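## Task

Scene 2: set the roll of masking tape down on the desk, open the gripper and move the robot away from it. The robot must not tip over or be left leaning. The roll only counts if it stays on the desk without the robot holding or propping it.

## Robot and tools

ROBOT. A wheeled base that drives forward/back and turns in place but cannot slide sideways. It has a lifting column carrying a head with two cameras and two six-joint arms, left and right, each with a parallel gripper. Shoulder height S = 0.90 m + column_m. Folded, the robot is 0.73 m long and 0.62 m wide, and its front is 0.40 m ahead of the column. A loose object may occasionally get nudged by something outside the robot.

FRAMES. Base frame: origin on the floor below the column, between the drive wheels; x forward, y left, z up. left_hand and right_hand are reported in this frame. Each is the point where the fingers meet, and the tips reach 8 mm further. The hand's z axis runs along the fingers and its y axis along the opening direction. Odometry frame: the base frame where the scene began. base_odometry counts wheel rotation, so wheel slip shows up as travel. If turned_by_wheels and turned_by_imu disagree by over about 4 % of the turn and by at least 0.05 rad, the base collided or slipped. base_tilt is in degrees, with forward and right positive.

TOOLS.
execute_actions: {"actions": [ ... ], "cameras": [...]}. actions holds zero or one action. An empty list just returns the state and images. An action may contain:
- "base": exactly one relative command, measured from where the base last reported itself. {"translate_m": d} is metres, forward positive, range -3 to 3. {"rotate_rad": d} is radians, counter-clockwise (left) positive, range -3.2 to 3.2.
- "joints": absolute targets keyed by joint name, not offsets. column_m 0 to 0.8. head_tilt_rad -0.61 to 1.308, positive tilts down. For each arm (prefix left_ or right_): joint1_rad -2.879 to 2.879, joint2_rad 0 to 3.141, joint3_rad 0 to 3.019, joint4_rad -1.692 to 1.57, joint5_rad -1.57 to 1.57 (hand swings right when positive), joint6_rad -2.094 to 2.094 (hand roll), gripper_m 0 to 0.093 (distance between fingertips, in metres).
- "speeds": optional top speed caps for this action only, translate_m 0.05 to 0.8 m/s and rotate_rad 0.1 to 1 rad/s. A base move that would need more than 8.667 s is refused.
The motions start together. Any joint you leave out may keep pushing toward its earlier target. Unknown keys or out-of-range values cause the whole call to be refused. cameras accepts cam_head_left, cam_head_right, cam_left_wrist, cam_right_wrist, nav_camera or all. Leaving it out means all, and [] means none. No action runs longer than 15 s.
wait: {"seconds": 0 to 10}. Nothing new is commanded, and you get the state and images back.
zoom_image: {"camera": name, "region": [x0, y0, x1, y1]}. Pixels of that camera's latest 504x504 image, origin at the top left, at most 504 by 504.
finished_scene: {"scene": 1 or 2}. It ends the scene for good and reports success. The cube or roll must already be placed and released, with the robot clear.

ARM GEOMETRY (approximate). With joint1 at -1.57 (left) or 1.57 (right) and joints 5 and 6 at 0, the arm moves in a vertical plane 0.23 m to that side of the column. Let a = j2 - 0.35, b = 1.05 + j2 - j3, c = b - j4. c = 1.57 means the fingers point straight down. The hand is about 0.12 + 0.39 sin a + 0.38 cos b + 0.25 cos c m ahead of the column and S + 0.39 cos a - 0.38 sin b - 0.25 sin c high. Example: j2, j3, j4 = 0.93, 0.78, 0.14 gives 0.60 m ahead and 0.25 m below S. The real hand tends to sit up to about 5 cm lower and closer (about 12 cm with a heavy load), so trust the reported hand position. Reach is about 1 m from the shoulder. Below 0.4 m height, the base housing blocks a hand that is less than 0.45 m ahead. Light loads (up to 0.3 kg) are easily held 0.6 m ahead with the fingers down.

GRIPPING. Fingers are 7 cm long. To grasp, command an opening smaller than the object. "off_target" is then expected. If the reported opening stays at least 0.002 m above the target, something is held. The wrist camera looks along the fingers, tilted 0.62 rad. The closed fingertips meet at the picture's centre, and with the fingers down the top of the image is farther ahead. Head cameras look down by about head_tilt_rad.

RESULT LINES. base_status and joint_status give how each motion ended. "done" means within tolerance. For the base it means the wheels turned the full amount, even if they slipped. "off_target" means it came to rest short and may still be pushing. "contact_stop" means the base stalled on an obstacle, or the column detected a touch or load change (a hand landing, for instance). After a column contact stop, it will not go down again until raised 0.2 m. "time_out" means the arm was blocked. "joint command not followed" plus a "cause:" line means a safety check withheld arm targets because of self, other-arm or body proximity. Back those joints off by at least 0.05 rad. on_its_own reports things you did not command, with "held at" giving held targets. motor_effort lists only left_wheel and right_wheel, as a percentage with the peak in brackets. wheel_motors_off = 1 means the wheels are cut after about 3 s of hard pushing and the base is not holding. MOTOR HOT warns at 85 °C, and at 100 °C an OVER-TEMPERATURE FAULT drops that arm.

AVOID. Do not let the arms collide or press on each other, as that can end the run. Do not press on the desk with an arm for long. To relieve it, send the reported joint positions back as targets. If the base stalls, drive 0.05 m away before turning. A desk edge between 0.30 m high and 0.26 m below S can ride over the housing and strike the column. Small joint changes (under about 0.03 rad, or 0.08 rad for joints 2 and 3) may not move at all. For gentle contact, step about 0.05 rad per call from your last target. Lower the object until it touches, open the gripper, lift, then back away so nothing tips or falls.

Each tool is called by a JSON object that holds its "name" and its "arguments", one argument or row to a line.

## Session

{"name": "execute_actions", "arguments": {
  "actions": [
    {"joints":{"head_tilt_rad":0.5}}
  ],
  "cameras": ["cam_head_left","nav_camera"]
}}

Scene clock: 0.77 s.
base_odometry: x=+0.000 y=+0.000 heading=+0.000 (m, m, rad; odometry frame)
turned_by_wheels: +0.000 (rad since the last result)
turned_by_imu: +0.000 (rad since the last result)
base_tilt: forward=-0.4 right=+0.7 (deg)
base_status: not commanded
joint_positions: column_m=+0.553 head_tilt_rad=+0.518 left_joint1_rad=-1.599 left_joint2_rad=+0.861 left_joint3_rad=+0.356 left_joint4_rad=-0.925 left_joint5_rad=-0.020 left_joint6_rad=+0.049 left_gripper_m=+0.094 right_joint1_rad=+1.573 right_joint2_rad=+0.855 right_joint3_rad=+0.414 right_joint4_rad=-0.982 right_joint5_rad=+0.048 right_joint6_rad=+0.043 right_gripper_m=+0.094
joint_status: all done
wheel_motors_off: 0
motor_effort: left_wheel=+3(3) right_wheel=+2(0) (%)
left_hand: x=+0.1271 y=+0.2224 z=+1.2567 quat_wxyz=(+0.437, -0.038, -0.898, +0.010) (m; base frame)
right_hand: x=+0.1505 y=-0.2332 z=+1.2577 quat_wxyz=(+0.434, -0.008, -0.900, +0.030) (m; base frame)
pictures: cam_head_left, nav_camera
Images, in order (width x height): cam_head_left 504x504, nav_camera 504x504.

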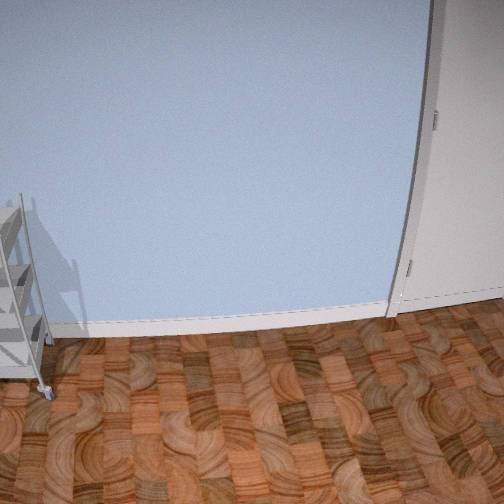

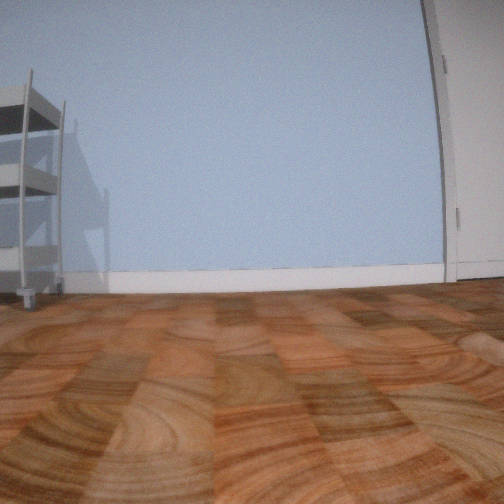

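{"name": "execute_actions", "arguments": {
  "actions": [
    {"base":{"rotate_rad":1.2}}
  ],
  "cameras": ["cam_head_left","nav_camera"]
}}

Scene clock: 3.73 s.
base_odometry: x=+0.000 y=+0.000 heading=+1.199 (m, m, rad; odometry frame)
turned_by_wheels: +1.199 (rad since the last result)
turned_by_imu: +1.218 (rad since the last result)
base_tilt: forward=-0.4 right=+0.8 (deg)
base_status: done
joint_positions: column_m=+0.553 head_tilt_rad=+0.518 left_joint1_rad=-1.599 left_joint2_rad=+0.861 left_joint3_rad=+0.356 left_joint4_rad=-0.925 left_joint5_rad=-0.020 left_joint6_rad=+0.049 left_gripper_m=+0.094 right_joint1_rad=+1.573 right_joint2_rad=+0.855 right_joint3_rad=+0.414 right_joint4_rad=-0.982 right_joint5_rad=+0.048 right_joint6_rad=+0.043 right_gripper_m=+0.094
joint_status: not commanded
wheel_motors_off: 0
motor_effort: left_wheel=-5(49) right_wheel=+5(37) (%)
left_hand: x=+0.1271 y=+0.2224 z=+1.2567 quat_wxyz=(+0.437, -0.038, -0.898, +0.010) (m; base frame)
right_hand: x=+0.1507 y=-0.2332 z=+1.2576 quat_wxyz=(+0.434, -0.008, -0.900, +0.030) (m; base frame)
pictures: cam_head_left, nav_camera
Images, in order (width x height): cam_head_left 504x504, nav_camera 504x504.

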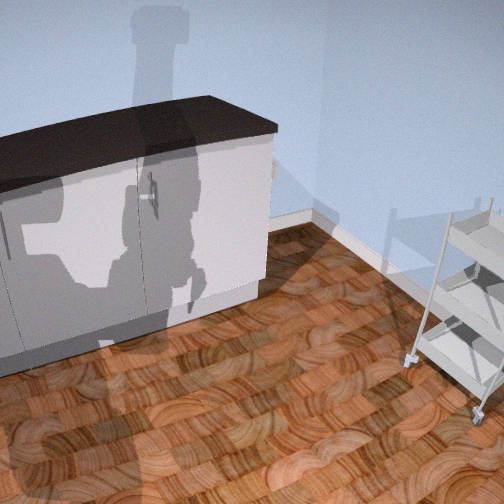

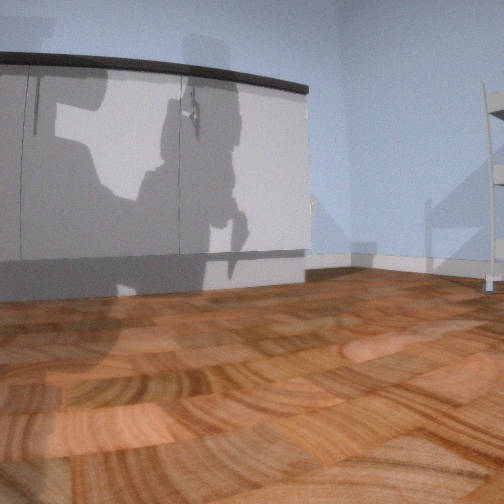

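{"name": "execute_actions", "arguments": {
  "actions": [
    {"base":{"rotate_rad":1.0}}
  ],
  "cameras": ["cam_head_left","nav_camera"]
}}

Scene clock: 6.53 s.
base_odometry: x=+0.000 y=+0.000 heading=+2.198 (m, m, rad; odometry frame)
turned_by_wheels: +0.999 (rad since the last result)
turned_by_imu: +1.018 (rad since the last result)
base_tilt: forward=-0.3 right=+0.6 (deg)
base_status: done
joint_positions: column_m=+0.553 head_tilt_rad=+0.518 left_joint1_rad=-1.599 left_joint2_rad=+0.861 left_joint3_rad=+0.356 left_joint4_rad=-0.925 left_joint5_rad=-0.020 left_joint6_rad=+0.049 left_gripper_m=+0.094 right_joint1_rad=+1.573 right_joint2_rad=+0.855 right_joint3_rad=+0.415 right_joint4_rad=-0.982 right_joint5_rad=+0.048 right_joint6_rad=+0.043 right_gripper_m=+0.094
joint_status: not commanded
wheel_motors_off: 0
motor_effort: left_wheel=-5(30) right_wheel=+4(26) (%)
left_hand: x=+0.1271 y=+0.2224 z=+1.2567 quat_wxyz=(+0.437, -0.038, -0.898, +0.010) (m; base frame)
right_hand: x=+0.1511 y=-0.2332 z=+1.2575 quat_wxyz=(+0.434, -0.008, -0.901, +0.030) (m; base frame)
pictures: cam_head_left, nav_camera
Images, in order (width x height): cam_head_left 504x504, nav_camera 504x504.

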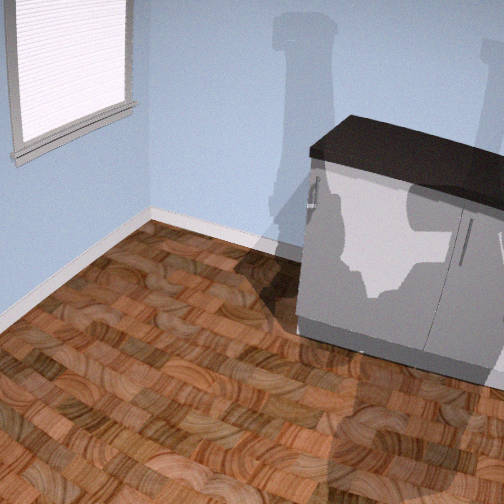

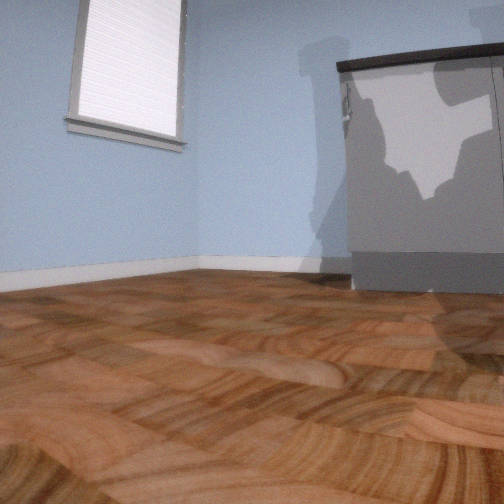

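{"name": "execute_actions", "arguments": {
  "actions": [
    {"base":{"rotate_rad":1.2}}
  ],
  "cameras": ["cam_head_left","nav_camera"]
}}

Scene clock: 9.33 s.
base_odometry: x=+0.000 y=+0.000 heading=-2.886 (m, m, rad; odometry frame)
turned_by_wheels: +1.199 (rad since the last result)
turned_by_imu: +1.222 (rad since the last result)
base_tilt: forward=-0.4 right=+0.6 (deg)
base_status: done
joint_positions: column_m=+0.553 head_tilt_rad=+0.518 left_joint1_rad=-1.599 left_joint2_rad=+0.861 left_joint3_rad=+0.356 left_joint4_rad=-0.925 left_joint5_rad=-0.020 left_joint6_rad=+0.049 left_gripper_m=+0.094 right_joint1_rad=+1.573 right_joint2_rad=+0.855 right_joint3_rad=+0.415 right_joint4_rad=-0.982 right_joint5_rad=+0.048 right_joint6_rad=+0.043 right_gripper_m=+0.094
joint_status: not commanded
wheel_motors_off: 0
motor_effort: left_wheel=-5(30) right_wheel=+4(26) (%)
left_hand: x=+0.1271 y=+0.2224 z=+1.2567 quat_wxyz=(+0.437, -0.038, -0.898, +0.010) (m; base frame)
right_hand: x=+0.1511 y=-0.2332 z=+1.2575 quat_wxyz=(+0.434, -0.008, -0.901, +0.030) (m; base frame)
pictures: cam_head_left, nav_camera
Images, in order (width x height): cam_head_left 504x504, nav_camera 504x504.

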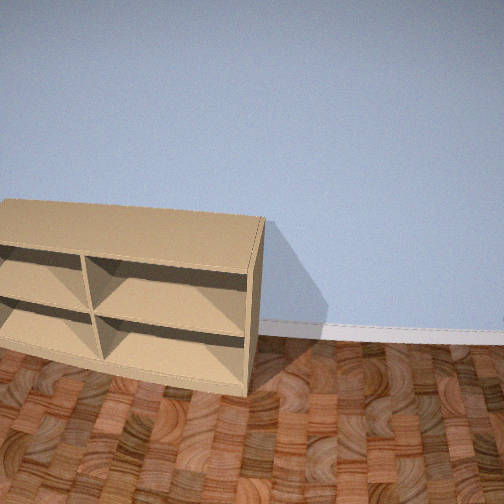

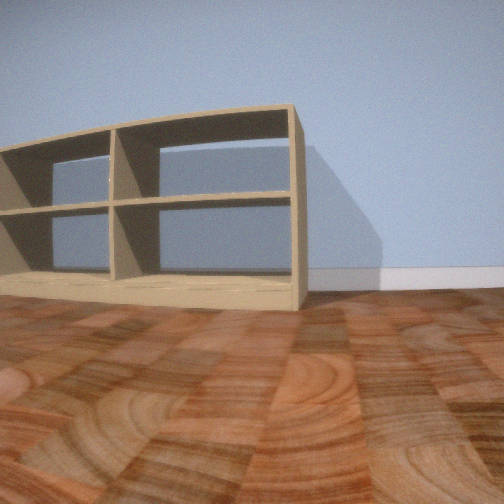

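{"name": "execute_actions", "arguments": {
  "actions": [
    {"base":{"rotate_rad":1.2}}
  ],
  "cameras": ["cam_head_left","nav_camera"]
}}

Scene clock: 12.40 s.
base_odometry: x=+0.000 y=+0.000 heading=-1.687 (m, m, rad; odometry frame)
turned_by_wheels: +1.199 (rad since the last result)
turned_by_imu: +1.222 (rad since the last result)
base_tilt: forward=-0.3 right=+0.6 (deg)
base_status: done
joint_positions: column_m=+0.553 head_tilt_rad=+0.518 left_joint1_rad=-1.599 left_joint2_rad=+0.861 left_joint3_rad=+0.356 left_joint4_rad=-0.925 left_joint5_rad=-0.020 left_joint6_rad=+0.049 left_gripper_m=+0.094 right_joint1_rad=+1.573 right_joint2_rad=+0.855 right_joint3_rad=+0.415 right_joint4_rad=-0.982 right_joint5_rad=+0.048 right_joint6_rad=+0.043 right_gripper_m=+0.094
joint_status: not commanded
wheel_motors_off: 0
motor_effort: left_wheel=-5(31) right_wheel=+5(27) (%)
left_hand: x=+0.1271 y=+0.2224 z=+1.2567 quat_wxyz=(+0.437, -0.038, -0.898, +0.010) (m; base frame)
right_hand: x=+0.1509 y=-0.2332 z=+1.2576 quat_wxyz=(+0.434, -0.008, -0.901, +0.030) (m; base frame)
pictures: cam_head_left, nav_camera
Images, in order (width x height): cam_head_left 504x504, nav_camera 504x504.

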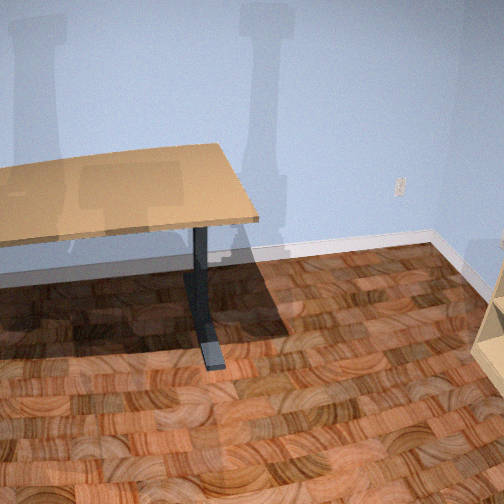

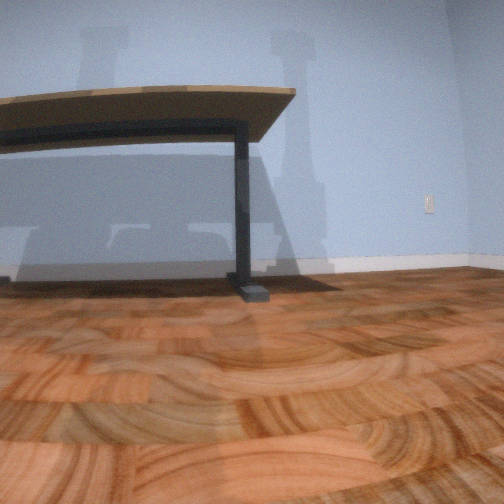

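{"name": "execute_actions", "arguments": {
  "actions": [
    {"base":{"rotate_rad":2.3}}
  ],
  "cameras": ["cam_head_left","nav_camera"]
}}

Scene clock: 18.27 s.
base_odometry: x=+0.000 y=+0.000 heading=+0.612 (m, m, rad; odometry frame)
turned_by_wheels: +2.299 (rad since the last result)
turned_by_imu: +2.342 (rad since the last result)
base_tilt: forward=-0.3 right=+0.5 (deg)
base_status: done
joint_positions: column_m=+0.553 head_tilt_rad=+0.518 left_joint1_rad=-1.599 left_joint2_rad=+0.861 left_joint3_rad=+0.356 left_joint4_rad=-0.925 left_joint5_rad=-0.020 left_joint6_rad=+0.049 left_gripper_m=+0.094 right_joint1_rad=+1.573 right_joint2_rad=+0.855 right_joint3_rad=+0.415 right_joint4_rad=-0.982 right_joint5_rad=+0.048 right_joint6_rad=+0.043 right_gripper_m=+0.094
joint_status: not commanded
wheel_motors_off: 0
motor_effort: left_wheel=-5(30) right_wheel=+7(28) (%)
left_hand: x=+0.1271 y=+0.2224 z=+1.2567 quat_wxyz=(+0.437, -0.038, -0.898, +0.010) (m; base frame)
right_hand: x=+0.1509 y=-0.2332 z=+1.2576 quat_wxyz=(+0.434, -0.008, -0.901, +0.030) (m; base frame)
pictures: cam_head_left, nav_camera
Images, in order (width x height): cam_head_left 504x504, nav_camera 504x504.

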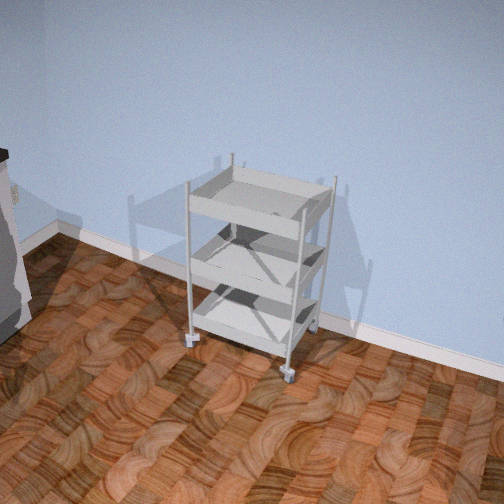

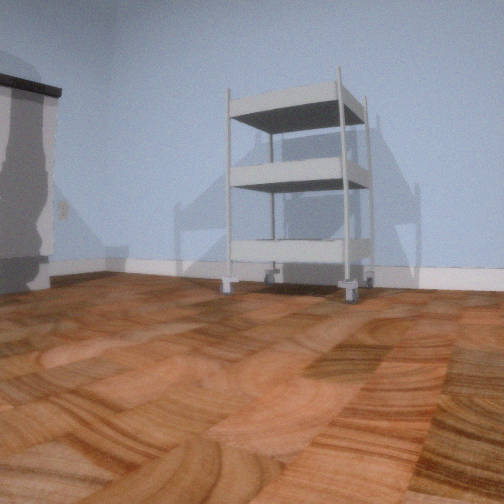

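{"name": "execute_actions", "arguments": {
  "actions": [
    {"base":{"rotate_rad":1.1}}
  ],
  "cameras": ["cam_head_left","cam_head_right"]
}}

Scene clock: 21.30 s.
base_odometry: x=+0.000 y=+0.000 heading=+1.711 (m, m, rad; odometry frame)
turned_by_wheels: +1.099 (rad since the last result)
turned_by_imu: +1.120 (rad since the last result)
base_tilt: forward=-0.3 right=+0.6 (deg)
base_status: done
joint_positions: column_m=+0.553 head_tilt_rad=+0.518 left_joint1_rad=-1.599 left_joint2_rad=+0.861 left_joint3_rad=+0.356 left_joint4_rad=-0.925 left_joint5_rad=-0.020 left_joint6_rad=+0.049 left_gripper_m=+0.094 right_joint1_rad=+1.573 right_joint2_rad=+0.855 right_joint3_rad=+0.415 right_joint4_rad=-0.982 right_joint5_rad=+0.048 right_joint6_rad=+0.043 right_gripper_m=+0.094
joint_status: not commanded
wheel_motors_off: 0
motor_effort: left_wheel=-5(33) right_wheel=+2(27) (%)
left_hand: x=+0.1271 y=+0.2224 z=+1.2567 quat_wxyz=(+0.437, -0.038, -0.898, +0.010) (m; base frame)
right_hand: x=+0.1511 y=-0.2332 z=+1.2575 quat_wxyz=(+0.434, -0.008, -0.901, +0.030) (m; base frame)
pictures: cam_head_left, cam_head_right
Images, in order (width x height): cam_head_left 504x504, cam_head_right 504x504.

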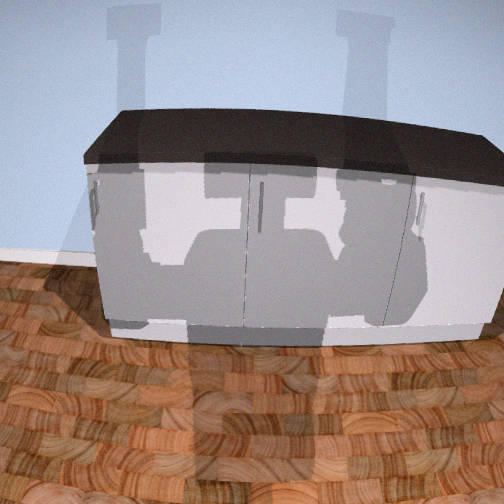

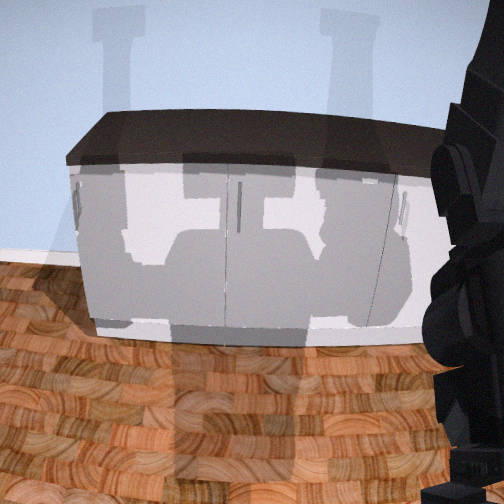

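Empty. Check the shelf's left part.

{"name": "execute_actions", "arguments": {
  "actions": [
    {"base":{"rotate_rad":2.2}}
  ],
  "cameras": ["cam_head_left","nav_camera"]
}}

Scene clock: 25.13 s.
base_odometry: x=+0.000 y=+0.000 heading=-2.373 (m, m, rad; odometry frame)
turned_by_wheels: +2.199 (rad since the last result)
turned_by_imu: +2.240 (rad since the last result)
base_tilt: forward=-0.4 right=+0.7 (deg)
base_status: done
joint_positions: column_m=+0.553 head_tilt_rad=+0.518 left_joint1_rad=-1.599 left_joint2_rad=+0.861 left_joint3_rad=+0.356 left_joint4_rad=-0.925 left_joint5_rad=-0.020 left_joint6_rad=+0.049 left_gripper_m=+0.094 right_joint1_rad=+1.573 right_joint2_rad=+0.855 right_joint3_rad=+0.415 right_joint4_rad=-0.982 right_joint5_rad=+0.048 right_joint6_rad=+0.043 right_gripper_m=+0.094
joint_status: not commanded
wheel_motors_off: 0
motor_effort: left_wheel=-5(34) right_wheel=+4(27) (%)
left_hand: x=+0.1271 y=+0.2224 z=+1.2567 quat_wxyz=(+0.437, -0.038, -0.898, +0.010) (m; base frame)
right_hand: x=+0.1509 y=-0.2332 z=+1.2576 quat_wxyz=(+0.434, -0.008, -0.901, +0.030) (m; base frame)
pictures: cam_head_left, nav_camera
Images, in order (width x height): cam_head_left 504x504, nav_camera 504x504.

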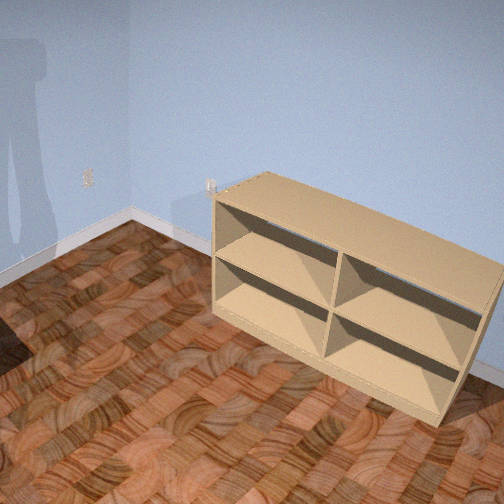

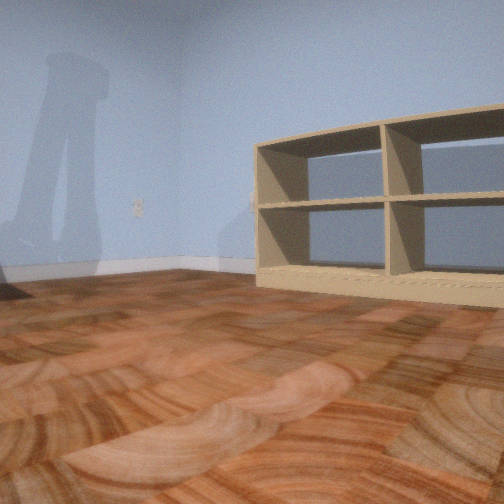

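{"name": "execute_actions", "arguments": {
  "actions": [
    {"base":{"rotate_rad":1.4},"joints":{"head_tilt_rad":0.7}}
  ],
  "cameras": ["cam_head_left","nav_camera"]
}}

Scene clock: 28.17 s.
base_odometry: x=+0.000 y=+0.000 heading=-0.974 (m, m, rad; odometry frame)
turned_by_wheels: +1.399 (rad since the last result)
turned_by_imu: +1.425 (rad since the last result)
base_tilt: forward=-0.2 right=+0.6 (deg)
base_status: done
joint_positions: column_m=+0.553 head_tilt_rad=+0.703 left_joint1_rad=-1.599 left_joint2_rad=+0.861 left_joint3_rad=+0.356 left_joint4_rad=-0.925 left_joint5_rad=-0.020 left_joint6_rad=+0.049 left_gripper_m=+0.094 right_joint1_rad=+1.573 right_joint2_rad=+0.855 right_joint3_rad=+0.414 right_joint4_rad=-0.982 right_joint5_rad=+0.048 right_joint6_rad=+0.043 right_gripper_m=+0.094
joint_status: all done
wheel_motors_off: 0
motor_effort: left_wheel=-5(30) right_wheel=+2(25) (%)
left_hand: x=+0.1271 y=+0.2224 z=+1.2567 quat_wxyz=(+0.437, -0.038, -0.898, +0.010) (m; base frame)
right_hand: x=+0.1507 y=-0.2332 z=+1.2576 quat_wxyz=(+0.434, -0.008, -0.900, +0.030) (m; base frame)
pictures: cam_head_left, nav_camera
Images, in order (width x height): cam_head_left 504x504, nav_camera 504x504.

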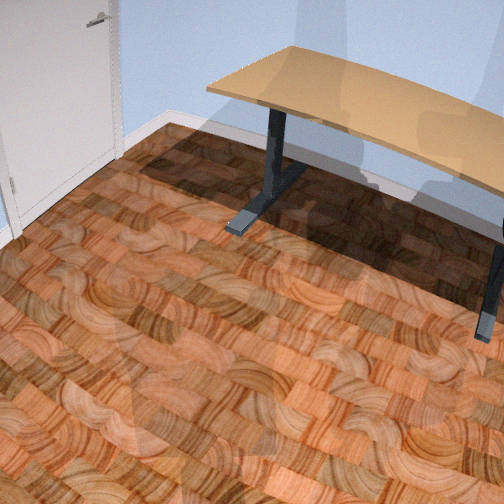

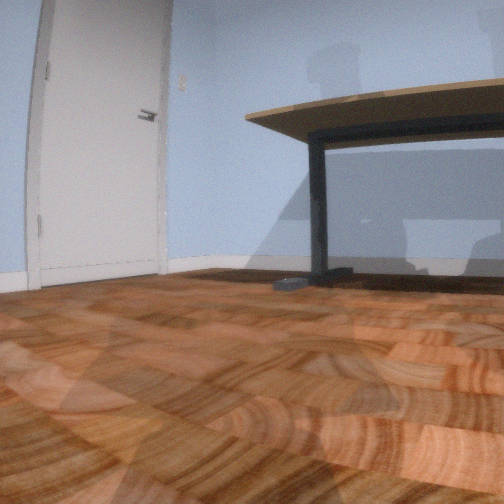

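Approach the cart to look into the trays.

{"name": "execute_actions", "arguments": {
  "actions": [
    {"base":{"rotate_rad":1.5}}
  ],
  "cameras": []
}}

{"name": "execute_actions", "arguments": {
  "actions": [
    {"base":{"translate_m":1.0},"joints":{"head_tilt_rad":0.9}}
  ],
  "cameras": ["cam_head_left","cam_head_right"]
}}

Scene clock: 31.43 s.
base_odometry: x=+0.000 y=+0.000 heading=+0.525 (m, m, rad; odometry frame)
turned_by_wheels: +1.499 (rad since the last result)
turned_by_imu: +1.527 (rad since the last result)
base_tilt: forward=-0.3 right=+0.6 (deg)
base_status: done
joint_positions: column_m=+0.553 head_tilt_rad=+0.703 left_joint1_rad=-1.599 left_joint2_rad=+0.861 left_joint3_rad=+0.356 left_joint4_rad=-0.925 left_joint5_rad=-0.020 left_joint6_rad=+0.049 left_gripper_m=+0.094 right_joint1_rad=+1.573 right_joint2_rad=+0.855 right_joint3_rad=+0.414 right_joint4_rad=-0.982 right_joint5_rad=+0.048 right_joint6_rad=+0.043 right_gripper_m=+0.094
joint_status: not commanded
wheel_motors_off: 0
motor_effort: left_wheel=-5(29) right_wheel=+4(27) (%)
left_hand: x=+0.1271 y=+0.2224 z=+1.2567 quat_wxyz=(+0.437, -0.038, -0.898, +0.010) (m; base frame)
right_hand: x=+0.1507 y=-0.2332 z=+1.2576 quat_wxyz=(+0.434, -0.008, -0.900, +0.030) (m; base frame)
pictures: none
No camera images: the call's "cameras" was empty. Leave "cameras" out to get every camera's image.

Scene clock: 34.80 s.
base_odometry: x=+0.865 y=+0.502 heading=+0.525 (m, m, rad; odometry frame)
turned_by_wheels: +0.000 (rad since the last result)
turned_by_imu: +0.001 (rad since the last result)
base_tilt: forward=-0.3 right=+0.6 (deg)
base_status: done
joint_positions: column_m=+0.553 head_tilt_rad=+0.901 left_joint1_rad=-1.599 left_joint2_rad=+0.861 left_joint3_rad=+0.357 left_joint4_rad=-0.925 left_joint5_rad=-0.020 left_joint6_rad=+0.049 left_gripper_m=+0.094 right_joint1_rad=+1.573 right_joint2_rad=+0.855 right_joint3_rad=+0.415 right_joint4_rad=-0.982 right_joint5_rad=+0.048 right_joint6_rad=+0.043 right_gripper_m=+0.094
joint_status: all done
wheel_motors_off: 0
motor_effort: left_wheel=+0(54) right_wheel=-1(50) (%)
left_hand: x=+0.1273 y=+0.2224 z=+1.2566 quat_wxyz=(+0.437, -0.038, -0.898, +0.010) (m; base frame)
right_hand: x=+0.1509 y=-0.2332 z=+1.2576 quat_wxyz=(+0.434, -0.008, -0.901, +0.030) (m; base frame)
pictures: cam_head_left, cam_head_right
Images, in order (width x height): cam_head_left 504x504, cam_head_right 504x504.

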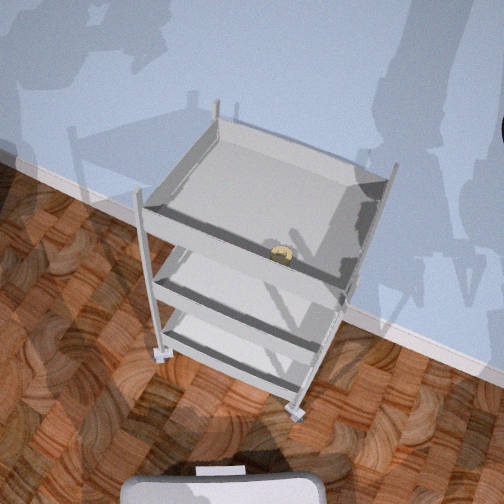

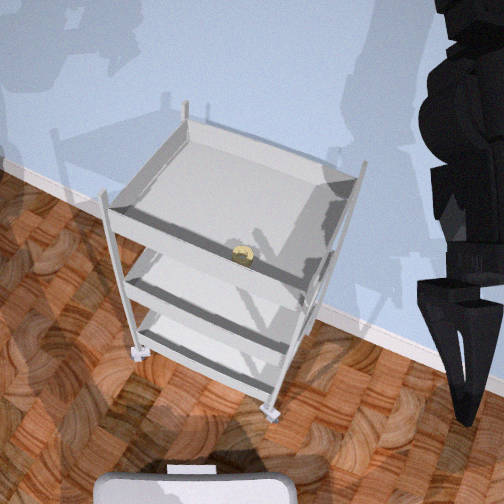

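Found, near front rim. Extend arm the same way.

{"name": "execute_actions", "arguments": {
  "actions": [
    {"joints":{"left_joint1_rad":-1.97,"left_joint2_rad":1.6,"left_joint3_rad":1.65,"left_joint4_rad":-0.57}}
  ],
  "cameras": ["cam_head_left","cam_left_wrist"]
}}

Scene clock: 38.07 s.
base_odometry: x=+0.865 y=+0.502 heading=+0.525 (m, m, rad; odometry frame)
turned_by_wheels: +0.000 (rad since the last result)
turned_by_imu: +0.001 (rad since the last result)
base_tilt: forward=-0.3 right=+0.6 (deg)
base_status: not commanded
joint_positions: column_m=+0.553 head_tilt_rad=+0.901 left_joint1_rad=-1.978 left_joint2_rad=+1.597 left_joint3_rad=+1.640 left_joint4_rad=-0.573 left_joint5_rad=-0.020 left_joint6_rad=+0.049 left_gripper_m=+0.094 right_joint1_rad=+1.573 right_joint2_rad=+0.855 right_joint3_rad=+0.415 right_joint4_rad=-0.982 right_joint5_rad=+0.048 right_joint6_rad=+0.043 right_gripper_m=+0.094
joint_status: all done
wheel_motors_off: 0
motor_effort: left_wheel=+0(1) right_wheel=+3(1) (%)
left_hand: x=+0.6643 y=-0.0471 z=+1.0558 quat_wxyz=(-0.001, -0.126, -0.978, +0.165) (m; base frame)
right_hand: x=+0.1509 y=-0.2332 z=+1.2576 quat_wxyz=(+0.434, -0.008, -0.901, +0.030) (m; base frame)
pictures: cam_head_left, cam_left_wrist
Images, in order (width x height): cam_head_left 504x504, cam_left_wrist 504x504.

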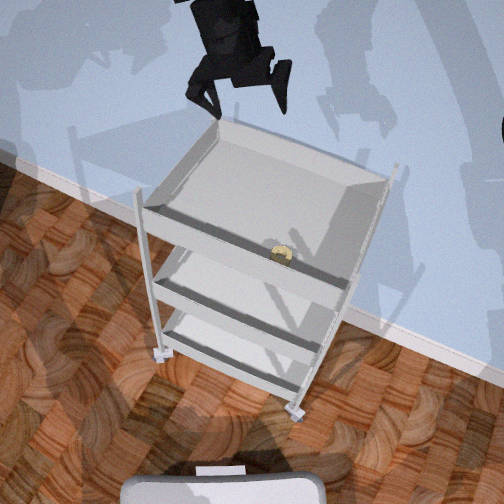

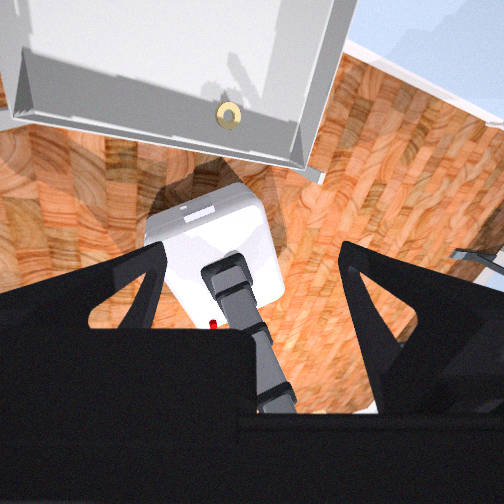

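{"name": "execute_actions", "arguments": {
  "actions": [
    {"joints":{"column_m":0.38}}
  ],
  "cameras": ["cam_head_left","cam_left_wrist"]
}}

Scene clock: 41.63 s.
base_odometry: x=+0.865 y=+0.502 heading=+0.525 (m, m, rad; odometry frame)
turned_by_wheels: +0.000 (rad since the last result)
turned_by_imu: +0.001 (rad since the last result)
base_tilt: forward=-0.4 right=+0.6 (deg)
base_status: not commanded
joint_positions: column_m=+0.380 head_tilt_rad=+0.901 left_joint1_rad=-1.978 left_joint2_rad=+1.597 left_joint3_rad=+1.640 left_joint4_rad=-0.573 left_joint5_rad=-0.020 left_joint6_rad=+0.049 left_gripper_m=+0.094 right_joint1_rad=+1.573 right_joint2_rad=+0.855 right_joint3_rad=+0.415 right_joint4_rad=-0.982 right_joint5_rad=+0.048 right_joint6_rad=+0.043 right_gripper_m=+0.094
joint_status: all done
wheel_motors_off: 0
motor_effort: left_wheel=+0(1) right_wheel=+2(2) (%)
left_hand: x=+0.6643 y=-0.0471 z=+0.8830 quat_wxyz=(-0.001, -0.126, -0.978, +0.165) (m; base frame)
right_hand: x=+0.1509 y=-0.2332 z=+1.0848 quat_wxyz=(+0.434, -0.008, -0.901, +0.030) (m; base frame)
pictures: cam_head_left, cam_left_wrist
Images, in order (width x height): cam_head_left 504x504, cam_left_wrist 504x504.

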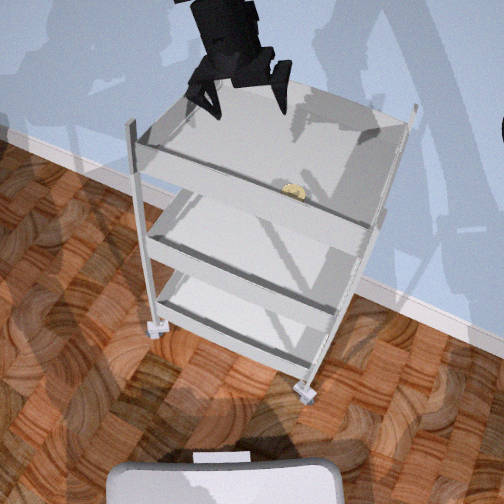

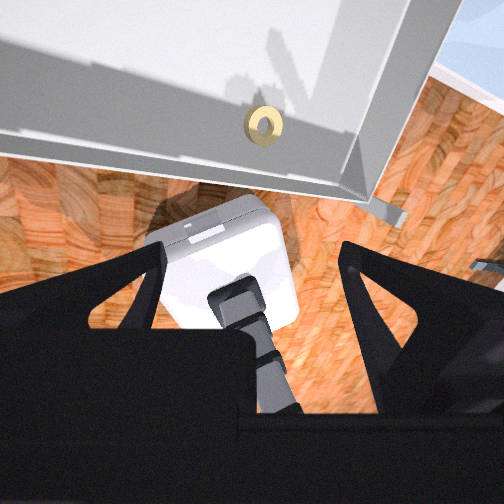

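{"name": "execute_actions", "arguments": {
  "actions": [
    {"base":{"translate_m":0.06}}
  ],
  "cameras": []
}}

{"name": "execute_actions", "arguments": {
  "actions": [
    {"joints":{"column_m":0.27}}
  ],
  "cameras": ["cam_left_wrist"]
}}

Scene clock: 43.07 s.
base_odometry: x=+0.917 y=+0.532 heading=+0.525 (m, m, rad; odometry frame)
turned_by_wheels: +0.000 (rad since the last result)
turned_by_imu: +0.001 (rad since the last result)
base_tilt: forward=-0.3 right=+0.6 (deg)
base_status: done
joint_positions: column_m=+0.380 head_tilt_rad=+0.902 left_joint1_rad=-1.978 left_joint2_rad=+1.597 left_joint3_rad=+1.640 left_joint4_rad=-0.573 left_joint5_rad=-0.020 left_joint6_rad=+0.049 left_gripper_m=+0.094 right_joint1_rad=+1.573 right_joint2_rad=+0.855 right_joint3_rad=+0.415 right_joint4_rad=-0.982 right_joint5_rad=+0.048 right_joint6_rad=+0.043 right_gripper_m=+0.094
joint_status: not commanded
wheel_motors_off: 0
motor_effort: left_wheel=+0(36) right_wheel=+0(28) (%)
left_hand: x=+0.6643 y=-0.0469 z=+0.8829 quat_wxyz=(-0.001, -0.126, -0.978, +0.165) (m; base frame)
right_hand: x=+0.1513 y=-0.2332 z=+1.0846 quat_wxyz=(+0.433, -0.008, -0.901, +0.030) (m; base frame)
pictures: none
No camera images: the call's "cameras" was empty. Leave "cameras" out to get every camera's image.

Scene clock: 45.07 s.
base_odometry: x=+0.917 y=+0.532 heading=+0.525 (m, m, rad; odometry frame)
turned_by_wheels: +0.000 (rad since the last result)
turned_by_imu: +0.001 (rad since the last result)
base_tilt: forward=-0.3 right=+0.6 (deg)
base_status: not commanded
joint_positions: column_m=+0.270 head_tilt_rad=+0.902 left_joint1_rad=-1.978 left_joint2_rad=+1.597 left_joint3_rad=+1.640 left_joint4_rad=-0.573 left_joint5_rad=-0.020 left_joint6_rad=+0.049 left_gripper_m=+0.094 right_joint1_rad=+1.573 right_joint2_rad=+0.855 right_joint3_rad=+0.415 right_joint4_rad=-0.982 right_joint5_rad=+0.048 right_joint6_rad=+0.043 right_gripper_m=+0.094
joint_status: all done
wheel_motors_off: 0
motor_effort: left_wheel=+0(1) right_wheel=-1(1) (%)
left_hand: x=+0.6643 y=-0.0469 z=+0.7729 quat_wxyz=(-0.001, -0.126, -0.978, +0.165) (m; base frame)
right_hand: x=+0.1513 y=-0.2332 z=+0.9746 quat_wxyz=(+0.433, -0.008, -0.901, +0.030) (m; base frame)
pictures: cam_left_wrist
Images, in order (width x height): cam_left_wrist 504x504.

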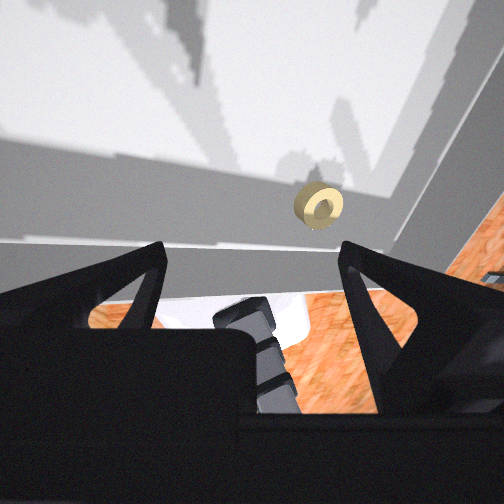

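{"name": "execute_actions", "arguments": {
  "actions": [
    {"joints":{"left_joint1_rad":-2.03,"column_m":0.2}}
  ],
  "cameras": ["cam_left_wrist"]
}}

Scene clock: 46.77 s.
base_odometry: x=+0.917 y=+0.532 heading=+0.525 (m, m, rad; odometry frame)
turned_by_wheels: +0.000 (rad since the last result)
turned_by_imu: +0.001 (rad since the last result)
base_tilt: forward=-0.3 right=+0.7 (deg)
base_status: not commanded
joint_positions: column_m=+0.200 head_tilt_rad=+0.902 left_joint1_rad=-2.034 left_joint2_rad=+1.597 left_joint3_rad=+1.640 left_joint4_rad=-0.573 left_joint5_rad=-0.020 left_joint6_rad=+0.049 left_gripper_m=+0.094 right_joint1_rad=+1.573 right_joint2_rad=+0.855 right_joint3_rad=+0.415 right_joint4_rad=-0.982 right_joint5_rad=+0.048 right_joint6_rad=+0.043 right_gripper_m=+0.094
joint_status: all done
wheel_motors_off: 0
motor_effort: left_wheel=+0(0) right_wheel=-1(1) (%)
left_hand: x=+0.6562 y=-0.0822 z=+0.7169 quat_wxyz=(-0.002, -0.139, -0.972, +0.189) (m; base frame)
right_hand: x=+0.1513 y=-0.2332 z=+0.9046 quat_wxyz=(+0.433, -0.008, -0.901, +0.030) (m; base frame)
pictures: cam_left_wrist
Images, in order (width x height): cam_left_wrist 504x504.

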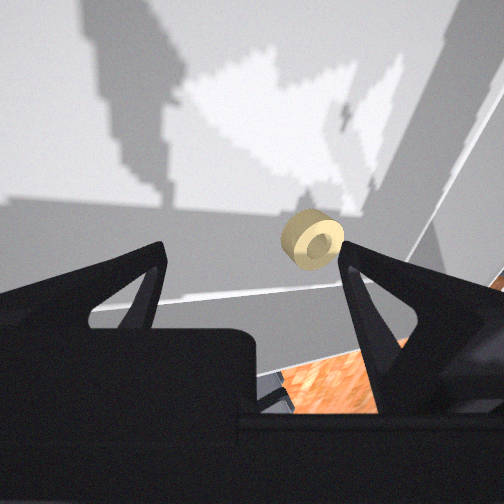

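{"name": "execute_actions", "arguments": {
  "actions": [
    {"joints":{"left_joint1_rad":-2.08,"column_m":0.16}}
  ],
  "cameras": []
}}

{"name": "execute_actions", "arguments": {
  "actions": [
    {"joints":{"left_gripper_m":0.0}}
  ],
  "cameras": ["cam_left_wrist"]
}}

Scene clock: 48.03 s.
base_odometry: x=+0.917 y=+0.532 heading=+0.525 (m, m, rad; odometry frame)
turned_by_wheels: +0.000 (rad since the last result)
turned_by_imu: +0.001 (rad since the last result)
base_tilt: forward=-0.3 right=+0.6 (deg)
base_status: not commanded
joint_positions: column_m=+0.160 head_tilt_rad=+0.902 left_joint1_rad=-2.085 left_joint2_rad=+1.583 left_joint3_rad=+1.640 left_joint4_rad=-0.580 left_joint5_rad=-0.020 left_joint6_rad=+0.040 left_gripper_m=+0.094 right_joint1_rad=+1.573 right_joint2_rad=+0.855 right_joint3_rad=+0.415 right_joint4_rad=-0.982 right_joint5_rad=+0.048 right_joint6_rad=+0.043 right_gripper_m=+0.094
joint_status: all done
wheel_motors_off: 0
motor_effort: left_wheel=+2(3) right_wheel=+2(0) (%)
left_hand: x=+0.6530 y=-0.1114 z=+0.6991 quat_wxyz=(-0.006, -0.147, -0.966, +0.211) (m; base frame)
right_hand: x=+0.1513 y=-0.2332 z=+0.8646 quat_wxyz=(+0.433, -0.008, -0.901, +0.030) (m; base frame)
pictures: none
No camera images: the call's "cameras" was empty. Leave "cameras" out to get every camera's image.

Scene clock: 48.77 s.
base_odometry: x=+0.917 y=+0.532 heading=+0.525 (m, m, rad; odometry frame)
turned_by_wheels: +0.000 (rad since the last result)
turned_by_imu: +0.000 (rad since the last result)
base_tilt: forward=-0.2 right=+0.6 (deg)
base_status: not commanded
joint_positions: column_m=+0.160 head_tilt_rad=+0.902 left_joint1_rad=-2.085 left_joint2_rad=+1.583 left_joint3_rad=+1.640 left_joint4_rad=-0.580 left_joint5_rad=-0.020 left_joint6_rad=+0.042 left_gripper_m=+0.000 right_joint1_rad=+1.573 right_joint2_rad=+0.855 right_joint3_rad=+0.415 right_joint4_rad=-0.982 right_joint5_rad=+0.048 right_joint6_rad=+0.043 right_gripper_m=+0.094
joint_status: all done
wheel_motors_off: 0
motor_effort: left_wheel=+1(2) right_wheel=+1(2) (%)
left_hand: x=+0.6529 y=-0.1114 z=+0.6988 quat_wxyz=(-0.006, -0.148, -0.966, +0.210) (m; base frame)
right_hand: x=+0.1513 y=-0.2332 z=+0.8646 quat_wxyz=(+0.433, -0.008, -0.901, +0.030) (m; base frame)
pictures: cam_left_wrist
Images, in order (width x height): cam_left_wrist 504x504.

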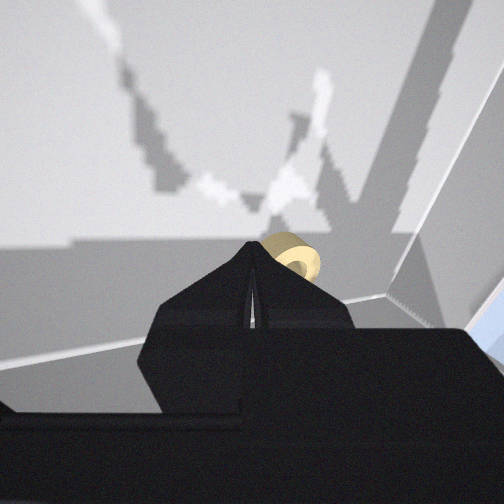

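{"name": "execute_actions", "arguments": {
  "actions": [
    {"joints":{"left_gripper_m":0.093}}
  ],
  "cameras": []
}}

{"name": "execute_actions", "arguments": {
  "actions": [
    {"base":{"translate_m":-0.035}}
  ],
  "cameras": []
}}

{"name": "execute_actions", "arguments": {
  "actions": [
    {"joints":{"left_gripper_m":0.0}}
  ],
  "cameras": ["cam_left_wrist"]
}}

Scene clock: 49.87 s.
base_odometry: x=+0.917 y=+0.532 heading=+0.525 (m, m, rad; odometry frame)
turned_by_wheels: +0.000 (rad since the last result)
turned_by_imu: +0.000 (rad since the last result)
base_tilt: forward=-0.3 right=+0.6 (deg)
base_status: not commanded
joint_positions: column_m=+0.160 head_tilt_rad=+0.902 left_joint1_rad=-2.087 left_joint2_rad=+1.583 left_joint3_rad=+1.640 left_joint4_rad=-0.580 left_joint5_rad=-0.017 left_joint6_rad=+0.042 left_gripper_m=+0.093 right_joint1_rad=+1.573 right_joint2_rad=+0.855 right_joint3_rad=+0.415 right_joint4_rad=-0.982 right_joint5_rad=+0.048 right_joint6_rad=+0.043 right_gripper_m=+0.094
joint_status: all done
wheel_motors_off: 0
motor_effort: left_wheel=+0(1) right_wheel=+1(1) (%)
left_hand: x=+0.6524 y=-0.1131 z=+0.6997 quat_wxyz=(-0.006, -0.148, -0.966, +0.213) (m; base frame)
right_hand: x=+0.1513 y=-0.2332 z=+0.8646 quat_wxyz=(+0.433, -0.008, -0.901, +0.030) (m; base frame)
pictures: none
No camera images: the call's "cameras" was empty. Leave "cameras" out to get every camera's image.

Scene clock: 50.87 s.
base_odometry: x=+0.887 y=+0.514 heading=+0.525 (m, m, rad; odometry frame)
turned_by_wheels: +0.000 (rad since the last result)
turned_by_imu: +0.000 (rad since the last result)
base_tilt: forward=-0.2 right=+0.8 (deg)
base_status: done
joint_positions: column_m=+0.160 head_tilt_rad=+0.902 left_joint1_rad=-2.088 left_joint2_rad=+1.583 left_joint3_rad=+1.643 left_joint4_rad=-0.561 left_joint5_rad=-0.016 left_joint6_rad=+0.057 left_gripper_m=+0.093 right_joint1_rad=+1.573 right_joint2_rad=+0.854 right_joint3_rad=+0.412 right_joint4_rad=-0.982 right_joint5_rad=+0.048 right_joint6_rad=+0.043 right_gripper_m=+0.094
joint_status: not commanded
wheel_motors_off: 0
motor_effort: left_wheel=+0(37) right_wheel=-1(29) (%)
left_hand: x=+0.6584 y=-0.1147 z=+0.7008 quat_wxyz=(-0.017, -0.153, -0.965, +0.215) (m; base frame)
right_hand: x=+0.1498 y=-0.2332 z=+0.8651 quat_wxyz=(+0.434, -0.008, -0.900, +0.030) (m; base frame)
pictures: none
No camera images: the call's "cameras" was empty. Leave "cameras" out to get every camera's image.

Scene clock: 51.57 s.
base_odometry: x=+0.887 y=+0.514 heading=+0.525 (m, m, rad; odometry frame)
turned_by_wheels: +0.000 (rad since the last result)
turned_by_imu: +0.000 (rad since the last result)
base_tilt: forward=-0.1 right=+0.7 (deg)
base_status: not commanded
joint_positions: column_m=+0.160 head_tilt_rad=+0.902 left_joint1_rad=-2.088 left_joint2_rad=+1.583 left_joint3_rad=+1.643 left_joint4_rad=-0.561 left_joint5_rad=-0.016 left_joint6_rad=+0.056 left_gripper_m=+0.000 right_joint1_rad=+1.573 right_joint2_rad=+0.854 right_joint3_rad=+0.412 right_joint4_rad=-0.982 right_joint5_rad=+0.048 right_joint6_rad=+0.043 right_gripper_m=+0.094
joint_status: all done
wheel_motors_off: 0
motor_effort: left_wheel=+0(0) right_wheel=+0(0) (%)
left_hand: x=+0.6584 y=-0.1147 z=+0.7008 quat_wxyz=(-0.017, -0.152, -0.965, +0.215) (m; base frame)
right_hand: x=+0.1498 y=-0.2332 z=+0.8651 quat_wxyz=(+0.434, -0.008, -0.900, +0.030) (m; base frame)
pictures: cam_left_wrist
Images, in order (width x height): cam_left_wrist 504x504.

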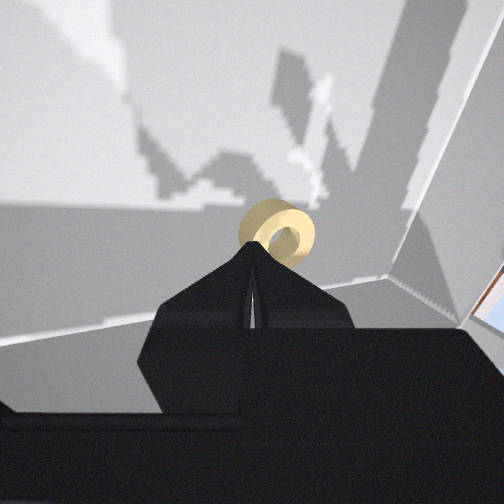

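{"name": "execute_actions", "arguments": {
  "actions": [
    {"joints":{"left_gripper_m":0.093}}
  ],
  "cameras": []
}}

{"name": "execute_actions", "arguments": {
  "actions": [
    {"base":{"translate_m":-0.025},"joints":{"column_m":0.14}}
  ],
  "cameras": ["cam_left_wrist","cam_head_left"]
}}

Scene clock: 52.53 s.
base_odometry: x=+0.887 y=+0.514 heading=+0.525 (m, m, rad; odometry frame)
turned_by_wheels: +0.000 (rad since the last result)
turned_by_imu: +0.000 (rad since the last result)
base_tilt: forward=-0.3 right=+0.8 (deg)
base_status: not commanded
joint_positions: column_m=+0.160 head_tilt_rad=+0.902 left_joint1_rad=-2.088 left_joint2_rad=+1.583 left_joint3_rad=+1.643 left_joint4_rad=-0.561 left_joint5_rad=-0.016 left_joint6_rad=+0.056 left_gripper_m=+0.093 right_joint1_rad=+1.573 right_joint2_rad=+0.854 right_joint3_rad=+0.412 right_joint4_rad=-0.982 right_joint5_rad=+0.048 right_joint6_rad=+0.043 right_gripper_m=+0.094
joint_status: all done
wheel_motors_off: 0
motor_effort: left_wheel=+0(0) right_wheel=+1(0) (%)
left_hand: x=+0.6584 y=-0.1147 z=+0.7008 quat_wxyz=(-0.017, -0.152, -0.965, +0.215) (m; base frame)
right_hand: x=+0.1498 y=-0.2332 z=+0.8651 quat_wxyz=(+0.434, -0.008, -0.900, +0.030) (m; base frame)
pictures: none
No camera images: the call's "cameras" was empty. Leave "cameras" out to get every camera's image.

Scene clock: 53.40 s.
base_odometry: x=+0.865 y=+0.502 heading=+0.525 (m, m, rad; odometry frame)
turned_by_wheels: +0.000 (rad since the last result)
turned_by_imu: +0.000 (rad since the last result)
base_tilt: forward=-0.3 right=+0.6 (deg)
base_status: done
joint_positions: column_m=+0.140 head_tilt_rad=+0.902 left_joint1_rad=-2.091 left_joint2_rad=+1.560 left_joint3_rad=+1.661 left_joint4_rad=-0.566 left_joint5_rad=-0.017 left_joint6_rad=+0.060 left_gripper_m=+0.093 right_joint1_rad=+1.573 right_joint2_rad=+0.854 right_joint3_rad=+0.412 right_joint4_rad=-0.982 right_joint5_rad=+0.048 right_joint6_rad=+0.043 right_gripper_m=+0.094
joint_status: all done
wheel_motors_off: 0
motor_effort: left_wheel=+0(36) right_wheel=+1(29) (%)
left_hand: x=+0.6773 y=-0.1134 z=+0.6987 quat_wxyz=(-0.036, -0.151, -0.964, +0.217) (m; base frame)
right_hand: x=+0.1494 y=-0.2332 z=+0.8452 quat_wxyz=(+0.435, -0.008, -0.900, +0.030) (m; base frame)
pictures: cam_head_left, cam_left_wrist
Images, in order (width x height): cam_head_left 504x504, cam_left_wrist 504x504.

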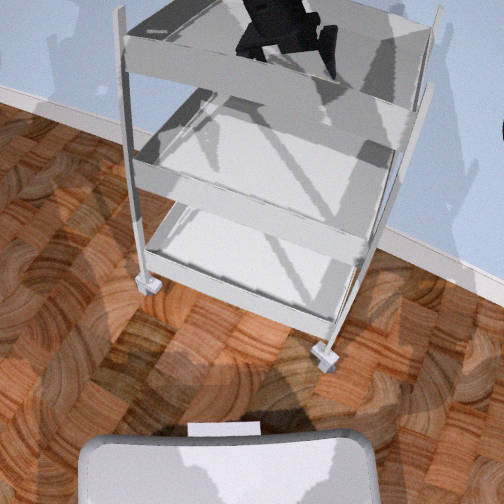

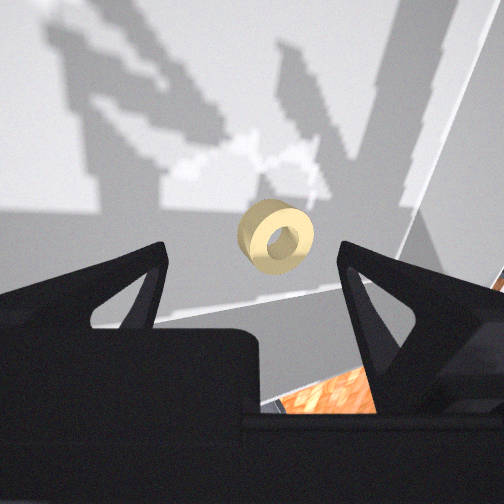

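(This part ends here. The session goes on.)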